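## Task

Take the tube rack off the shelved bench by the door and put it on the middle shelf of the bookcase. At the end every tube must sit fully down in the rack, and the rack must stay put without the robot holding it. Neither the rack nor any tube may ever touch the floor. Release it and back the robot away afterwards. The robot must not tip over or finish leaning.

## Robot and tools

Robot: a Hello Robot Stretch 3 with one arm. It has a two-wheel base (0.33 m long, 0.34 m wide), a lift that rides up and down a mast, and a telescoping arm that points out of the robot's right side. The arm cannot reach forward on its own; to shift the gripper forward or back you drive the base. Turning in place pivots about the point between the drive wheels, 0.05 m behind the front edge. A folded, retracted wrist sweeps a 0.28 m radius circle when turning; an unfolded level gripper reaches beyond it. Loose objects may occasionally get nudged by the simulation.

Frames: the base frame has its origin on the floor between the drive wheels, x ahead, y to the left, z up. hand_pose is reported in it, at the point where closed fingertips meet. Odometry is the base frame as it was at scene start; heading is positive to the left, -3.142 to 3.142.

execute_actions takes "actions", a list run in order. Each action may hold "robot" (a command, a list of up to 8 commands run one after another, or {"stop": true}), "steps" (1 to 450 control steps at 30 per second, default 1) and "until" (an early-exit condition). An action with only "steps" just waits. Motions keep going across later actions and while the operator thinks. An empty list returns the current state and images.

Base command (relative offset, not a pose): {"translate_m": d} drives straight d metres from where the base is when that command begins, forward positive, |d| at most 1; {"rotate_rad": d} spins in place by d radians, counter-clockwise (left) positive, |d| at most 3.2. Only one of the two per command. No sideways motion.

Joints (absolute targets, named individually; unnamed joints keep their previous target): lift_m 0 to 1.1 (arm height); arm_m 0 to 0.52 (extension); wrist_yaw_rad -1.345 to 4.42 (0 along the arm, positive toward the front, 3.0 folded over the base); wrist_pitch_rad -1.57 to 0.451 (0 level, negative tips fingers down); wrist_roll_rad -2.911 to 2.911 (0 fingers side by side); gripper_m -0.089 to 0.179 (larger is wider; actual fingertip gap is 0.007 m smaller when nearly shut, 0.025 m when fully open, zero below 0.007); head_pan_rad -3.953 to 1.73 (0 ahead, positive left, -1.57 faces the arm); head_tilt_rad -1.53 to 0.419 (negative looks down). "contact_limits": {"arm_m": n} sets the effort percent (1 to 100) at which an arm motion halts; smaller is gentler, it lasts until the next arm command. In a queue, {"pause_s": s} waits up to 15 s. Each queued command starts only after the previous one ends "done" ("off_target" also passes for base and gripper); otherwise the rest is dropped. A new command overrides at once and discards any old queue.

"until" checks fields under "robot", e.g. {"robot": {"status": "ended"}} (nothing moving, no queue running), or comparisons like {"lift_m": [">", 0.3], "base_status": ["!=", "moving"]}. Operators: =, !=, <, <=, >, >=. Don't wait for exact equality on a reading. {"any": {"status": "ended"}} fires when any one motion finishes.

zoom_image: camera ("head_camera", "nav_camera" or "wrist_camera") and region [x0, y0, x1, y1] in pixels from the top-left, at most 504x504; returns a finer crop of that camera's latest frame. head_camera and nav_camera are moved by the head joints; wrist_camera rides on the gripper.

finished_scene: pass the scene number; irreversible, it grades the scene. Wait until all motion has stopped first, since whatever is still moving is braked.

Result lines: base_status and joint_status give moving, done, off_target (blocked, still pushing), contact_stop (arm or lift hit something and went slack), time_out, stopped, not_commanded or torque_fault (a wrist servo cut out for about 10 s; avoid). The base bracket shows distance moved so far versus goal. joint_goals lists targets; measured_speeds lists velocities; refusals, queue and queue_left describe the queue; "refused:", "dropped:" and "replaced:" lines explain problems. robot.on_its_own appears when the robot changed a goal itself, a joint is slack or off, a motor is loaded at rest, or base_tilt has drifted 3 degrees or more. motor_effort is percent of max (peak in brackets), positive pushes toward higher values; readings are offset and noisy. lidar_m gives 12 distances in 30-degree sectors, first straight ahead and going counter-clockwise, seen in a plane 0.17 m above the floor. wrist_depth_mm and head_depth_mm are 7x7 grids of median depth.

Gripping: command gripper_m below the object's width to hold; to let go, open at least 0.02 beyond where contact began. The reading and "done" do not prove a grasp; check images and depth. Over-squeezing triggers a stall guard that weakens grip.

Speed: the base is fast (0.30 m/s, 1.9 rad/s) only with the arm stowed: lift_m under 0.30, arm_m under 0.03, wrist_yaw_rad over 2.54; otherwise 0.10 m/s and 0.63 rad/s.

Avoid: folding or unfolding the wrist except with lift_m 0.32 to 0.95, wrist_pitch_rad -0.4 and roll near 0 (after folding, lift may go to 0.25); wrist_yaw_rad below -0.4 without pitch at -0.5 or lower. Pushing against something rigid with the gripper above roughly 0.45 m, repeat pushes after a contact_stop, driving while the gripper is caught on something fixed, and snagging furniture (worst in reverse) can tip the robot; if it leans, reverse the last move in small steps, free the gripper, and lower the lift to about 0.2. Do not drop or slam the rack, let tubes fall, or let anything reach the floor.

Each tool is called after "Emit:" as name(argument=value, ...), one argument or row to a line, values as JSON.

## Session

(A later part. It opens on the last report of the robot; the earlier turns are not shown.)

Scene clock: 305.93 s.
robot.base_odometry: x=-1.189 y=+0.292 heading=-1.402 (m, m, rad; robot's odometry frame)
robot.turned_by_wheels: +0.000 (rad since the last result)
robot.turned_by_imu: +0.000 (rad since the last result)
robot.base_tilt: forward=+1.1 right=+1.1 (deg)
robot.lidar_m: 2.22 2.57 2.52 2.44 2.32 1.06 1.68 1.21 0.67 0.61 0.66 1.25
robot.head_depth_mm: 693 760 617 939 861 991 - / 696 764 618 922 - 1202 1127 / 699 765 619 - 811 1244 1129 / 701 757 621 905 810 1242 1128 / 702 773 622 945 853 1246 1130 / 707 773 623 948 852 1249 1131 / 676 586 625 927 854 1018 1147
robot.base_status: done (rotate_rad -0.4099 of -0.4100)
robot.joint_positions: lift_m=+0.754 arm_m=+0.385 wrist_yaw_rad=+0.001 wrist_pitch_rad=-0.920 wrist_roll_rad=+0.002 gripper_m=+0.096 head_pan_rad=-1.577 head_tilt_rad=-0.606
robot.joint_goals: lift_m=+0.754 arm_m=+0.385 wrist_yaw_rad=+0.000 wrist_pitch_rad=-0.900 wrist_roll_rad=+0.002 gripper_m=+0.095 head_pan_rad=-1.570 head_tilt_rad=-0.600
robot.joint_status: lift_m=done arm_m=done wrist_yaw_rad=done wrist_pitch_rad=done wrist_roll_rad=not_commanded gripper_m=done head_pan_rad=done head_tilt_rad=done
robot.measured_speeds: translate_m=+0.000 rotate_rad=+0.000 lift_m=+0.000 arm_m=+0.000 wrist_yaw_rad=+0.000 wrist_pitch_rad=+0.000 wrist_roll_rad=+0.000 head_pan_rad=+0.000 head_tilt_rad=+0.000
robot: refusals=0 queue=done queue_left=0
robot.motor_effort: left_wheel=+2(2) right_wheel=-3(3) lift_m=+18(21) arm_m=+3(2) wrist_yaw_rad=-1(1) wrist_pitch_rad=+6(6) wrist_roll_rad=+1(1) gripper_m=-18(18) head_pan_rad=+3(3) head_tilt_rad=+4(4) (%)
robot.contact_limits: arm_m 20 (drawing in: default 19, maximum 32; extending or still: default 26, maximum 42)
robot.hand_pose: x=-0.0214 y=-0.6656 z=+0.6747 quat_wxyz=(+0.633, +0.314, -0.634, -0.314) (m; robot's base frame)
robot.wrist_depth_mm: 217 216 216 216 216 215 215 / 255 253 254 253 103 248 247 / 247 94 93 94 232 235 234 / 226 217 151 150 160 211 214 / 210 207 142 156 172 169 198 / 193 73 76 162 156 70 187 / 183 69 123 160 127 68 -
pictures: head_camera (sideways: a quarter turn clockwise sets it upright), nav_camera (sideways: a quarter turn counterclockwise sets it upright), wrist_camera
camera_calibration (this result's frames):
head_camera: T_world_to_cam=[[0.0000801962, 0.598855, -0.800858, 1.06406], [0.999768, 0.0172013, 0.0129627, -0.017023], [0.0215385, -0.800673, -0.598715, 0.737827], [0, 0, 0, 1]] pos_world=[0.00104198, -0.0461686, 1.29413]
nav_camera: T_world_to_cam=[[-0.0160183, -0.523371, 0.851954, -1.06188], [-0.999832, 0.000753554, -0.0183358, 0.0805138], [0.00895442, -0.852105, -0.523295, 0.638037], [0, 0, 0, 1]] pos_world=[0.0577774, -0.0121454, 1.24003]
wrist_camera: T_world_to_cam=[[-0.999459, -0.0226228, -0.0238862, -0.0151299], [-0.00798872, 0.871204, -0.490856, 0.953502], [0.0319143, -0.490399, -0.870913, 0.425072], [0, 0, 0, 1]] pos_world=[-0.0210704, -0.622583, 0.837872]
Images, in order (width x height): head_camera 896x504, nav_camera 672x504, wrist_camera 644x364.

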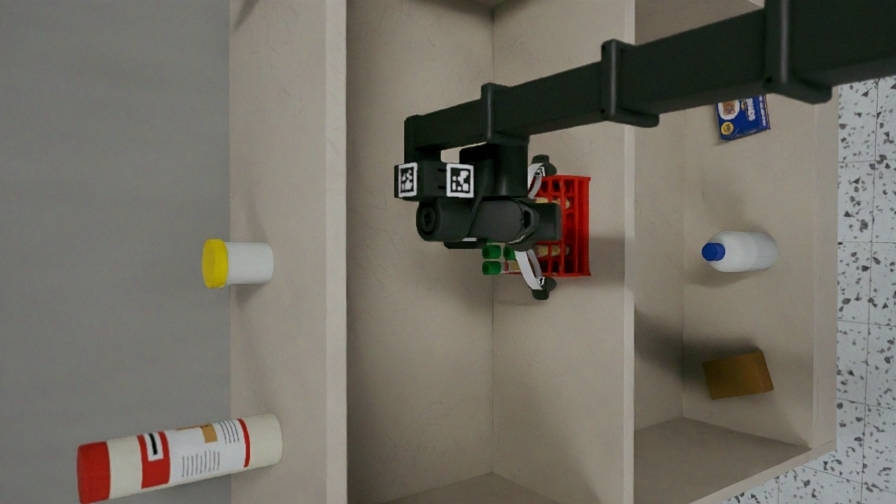

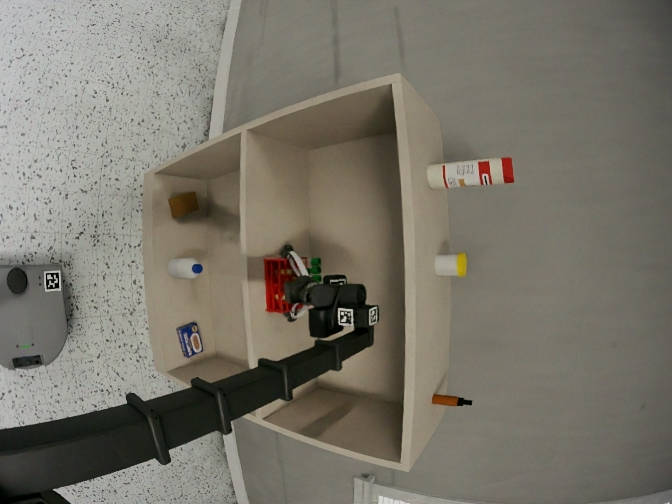

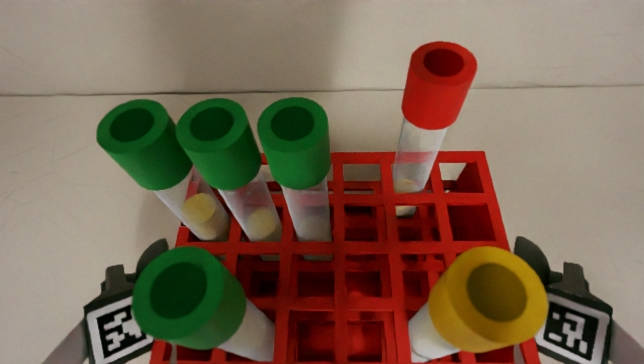

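Front edge has touched and the rack is levelling. A touch lower, then release and retract.

Emit:
execute_actions(
  actions=[
    {"robot":[{"joints":{"lift_m":0.750}},{"joints":{"gripper_m":0.179}},{"joints":{"arm_m":0.0}},{"joints":{"wrist_pitch_rad":-0.25}}],"steps":450,"until":{"robot":{"status":"ended"}}},
  ],
)

Scene clock: 314.70 s.
robot.base_odometry: x=-1.189 y=+0.292 heading=-1.402 (m, m, rad; robot's odometry frame)
robot.turned_by_wheels: +0.000 (rad since the last result)
robot.turned_by_imu: +0.000 (rad since the last result)
robot.base_tilt: forward=+1.1 right=+1.1 (deg)
robot.lidar_m: 2.22 2.56 2.52 2.43 2.33 1.06 1.68 1.21 0.67 0.60 0.66 1.25
robot.head_depth_mm: 693 762 618 943 849 1121 1129 / 697 764 619 941 851 1236 1126 / 699 767 620 939 825 1279 - / 702 759 623 922 825 1268 1129 / 703 774 622 946 852 1244 1132 / 707 775 624 947 851 1248 1133 / 676 588 624 928 851 1021 1144
robot.base_status: done (rotate_rad -0.4099 of -0.4100)
robot.joint_positions: lift_m=+0.750 arm_m=+0.000 wrist_yaw_rad=+0.001 wrist_pitch_rad=-0.274 wrist_roll_rad=+0.002 gripper_m=+0.179 head_pan_rad=-1.577 head_tilt_rad=-0.606
robot.joint_goals: lift_m=+0.750 arm_m=+0.000 wrist_yaw_rad=+0.000 wrist_pitch_rad=-0.250 wrist_roll_rad=+0.002 gripper_m=+0.179 head_pan_rad=-1.570 head_tilt_rad=-0.600
robot.joint_status: lift_m=done arm_m=done wrist_yaw_rad=done wrist_pitch_rad=done wrist_roll_rad=not_commanded gripper_m=done head_pan_rad=done head_tilt_rad=done
robot.measured_speeds: translate_m=+0.000 rotate_rad=+0.000 lift_m=+0.000 arm_m=+0.000 wrist_yaw_rad=+0.000 wrist_pitch_rad=+0.000 wrist_roll_rad=+0.000 head_pan_rad=+0.000 head_tilt_rad=+0.000
robot: refusals=0 queue=done queue_left=0
robot.motor_effort: left_wheel=+2(2) right_wheel=-3(3) lift_m=+18(17) arm_m=-4(5) wrist_yaw_rad=-1(1) wrist_pitch_rad=+7(6) wrist_roll_rad=+1(1) gripper_m=+0(81) head_pan_rad=+3(3) head_tilt_rad=+3(4) (%)
robot.hand_pose: x=-0.0212 y=-0.3855 z=+0.7967 quat_wxyz=(+0.700, +0.097, -0.701, -0.096) (m; robot's base frame)
robot.wrist_depth_mm: 502 516 517 511 513 507 489 / 493 544 543 547 543 536 494 / 494 585 583 575 572 569 495 / 497 615 613 498 604 597 492 / 466 492 482 448 452 467 452 / 395 405 402 397 395 391 - / - 775 786 751 753 737 -
pictures: head_camera (sideways: a quarter turn clockwise sets it upright), nav_camera (sideways: a quarter turn counterclockwise sets it upright), wrist_camera
camera_calibration (this result's frames):
head_camera: T_world_to_cam=[[0.0000213581, 0.598829, -0.800877, 1.06409], [0.999766, 0.0172997, 0.0129619, -0.017022], [0.0216169, -0.80069, -0.598689, 0.737793], [0, 0, 0, 1]] pos_world=[0.00104651, -0.0461693, 1.29413]
nav_camera: T_world_to_cam=[[-0.0159669, -0.523345, 0.851971, -1.06191], [-0.999832, 0.000654994, -0.0183356, 0.0805136], [0.00903781, -0.85212, -0.523268, 0.638001], [0, 0, 0, 1]] pos_world=[0.0577786, -0.0121423, 1.24003]
wrist_camera: T_world_to_cam=[[-0.999431, -0.0331876, -0.0060504, -0.0239249], [-0.00772442, 0.399722, -0.916604, 0.926782], [0.0328384, -0.916035, -0.399751, 0.12928], [0, 0, 0, 1]] pos_world=[-0.0209977, -0.252825, 0.901027]
Images, in order (width x height): head_camera 896x504, nav_camera 672x504, wrist_camera 644x364.

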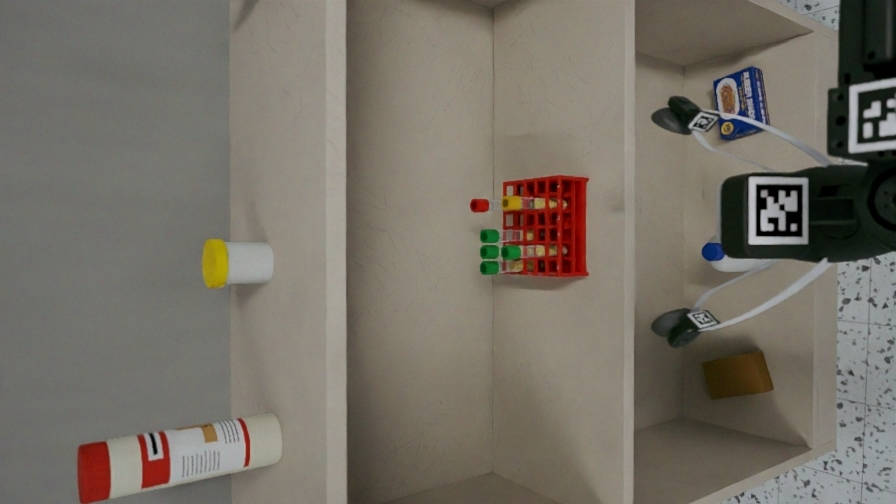

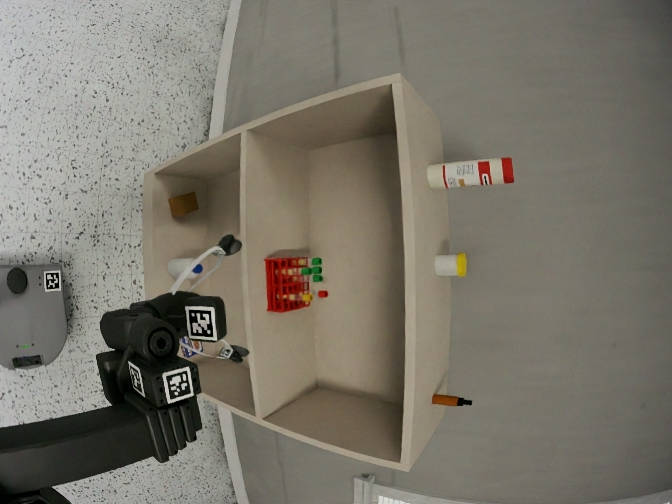

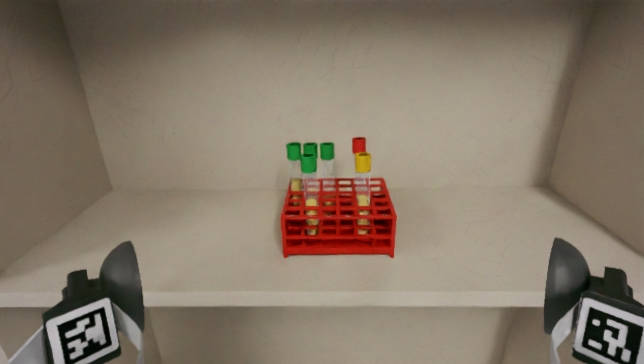

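Emit:
finished_scene(
  scene=1,
)

The scene is finished: the task was done.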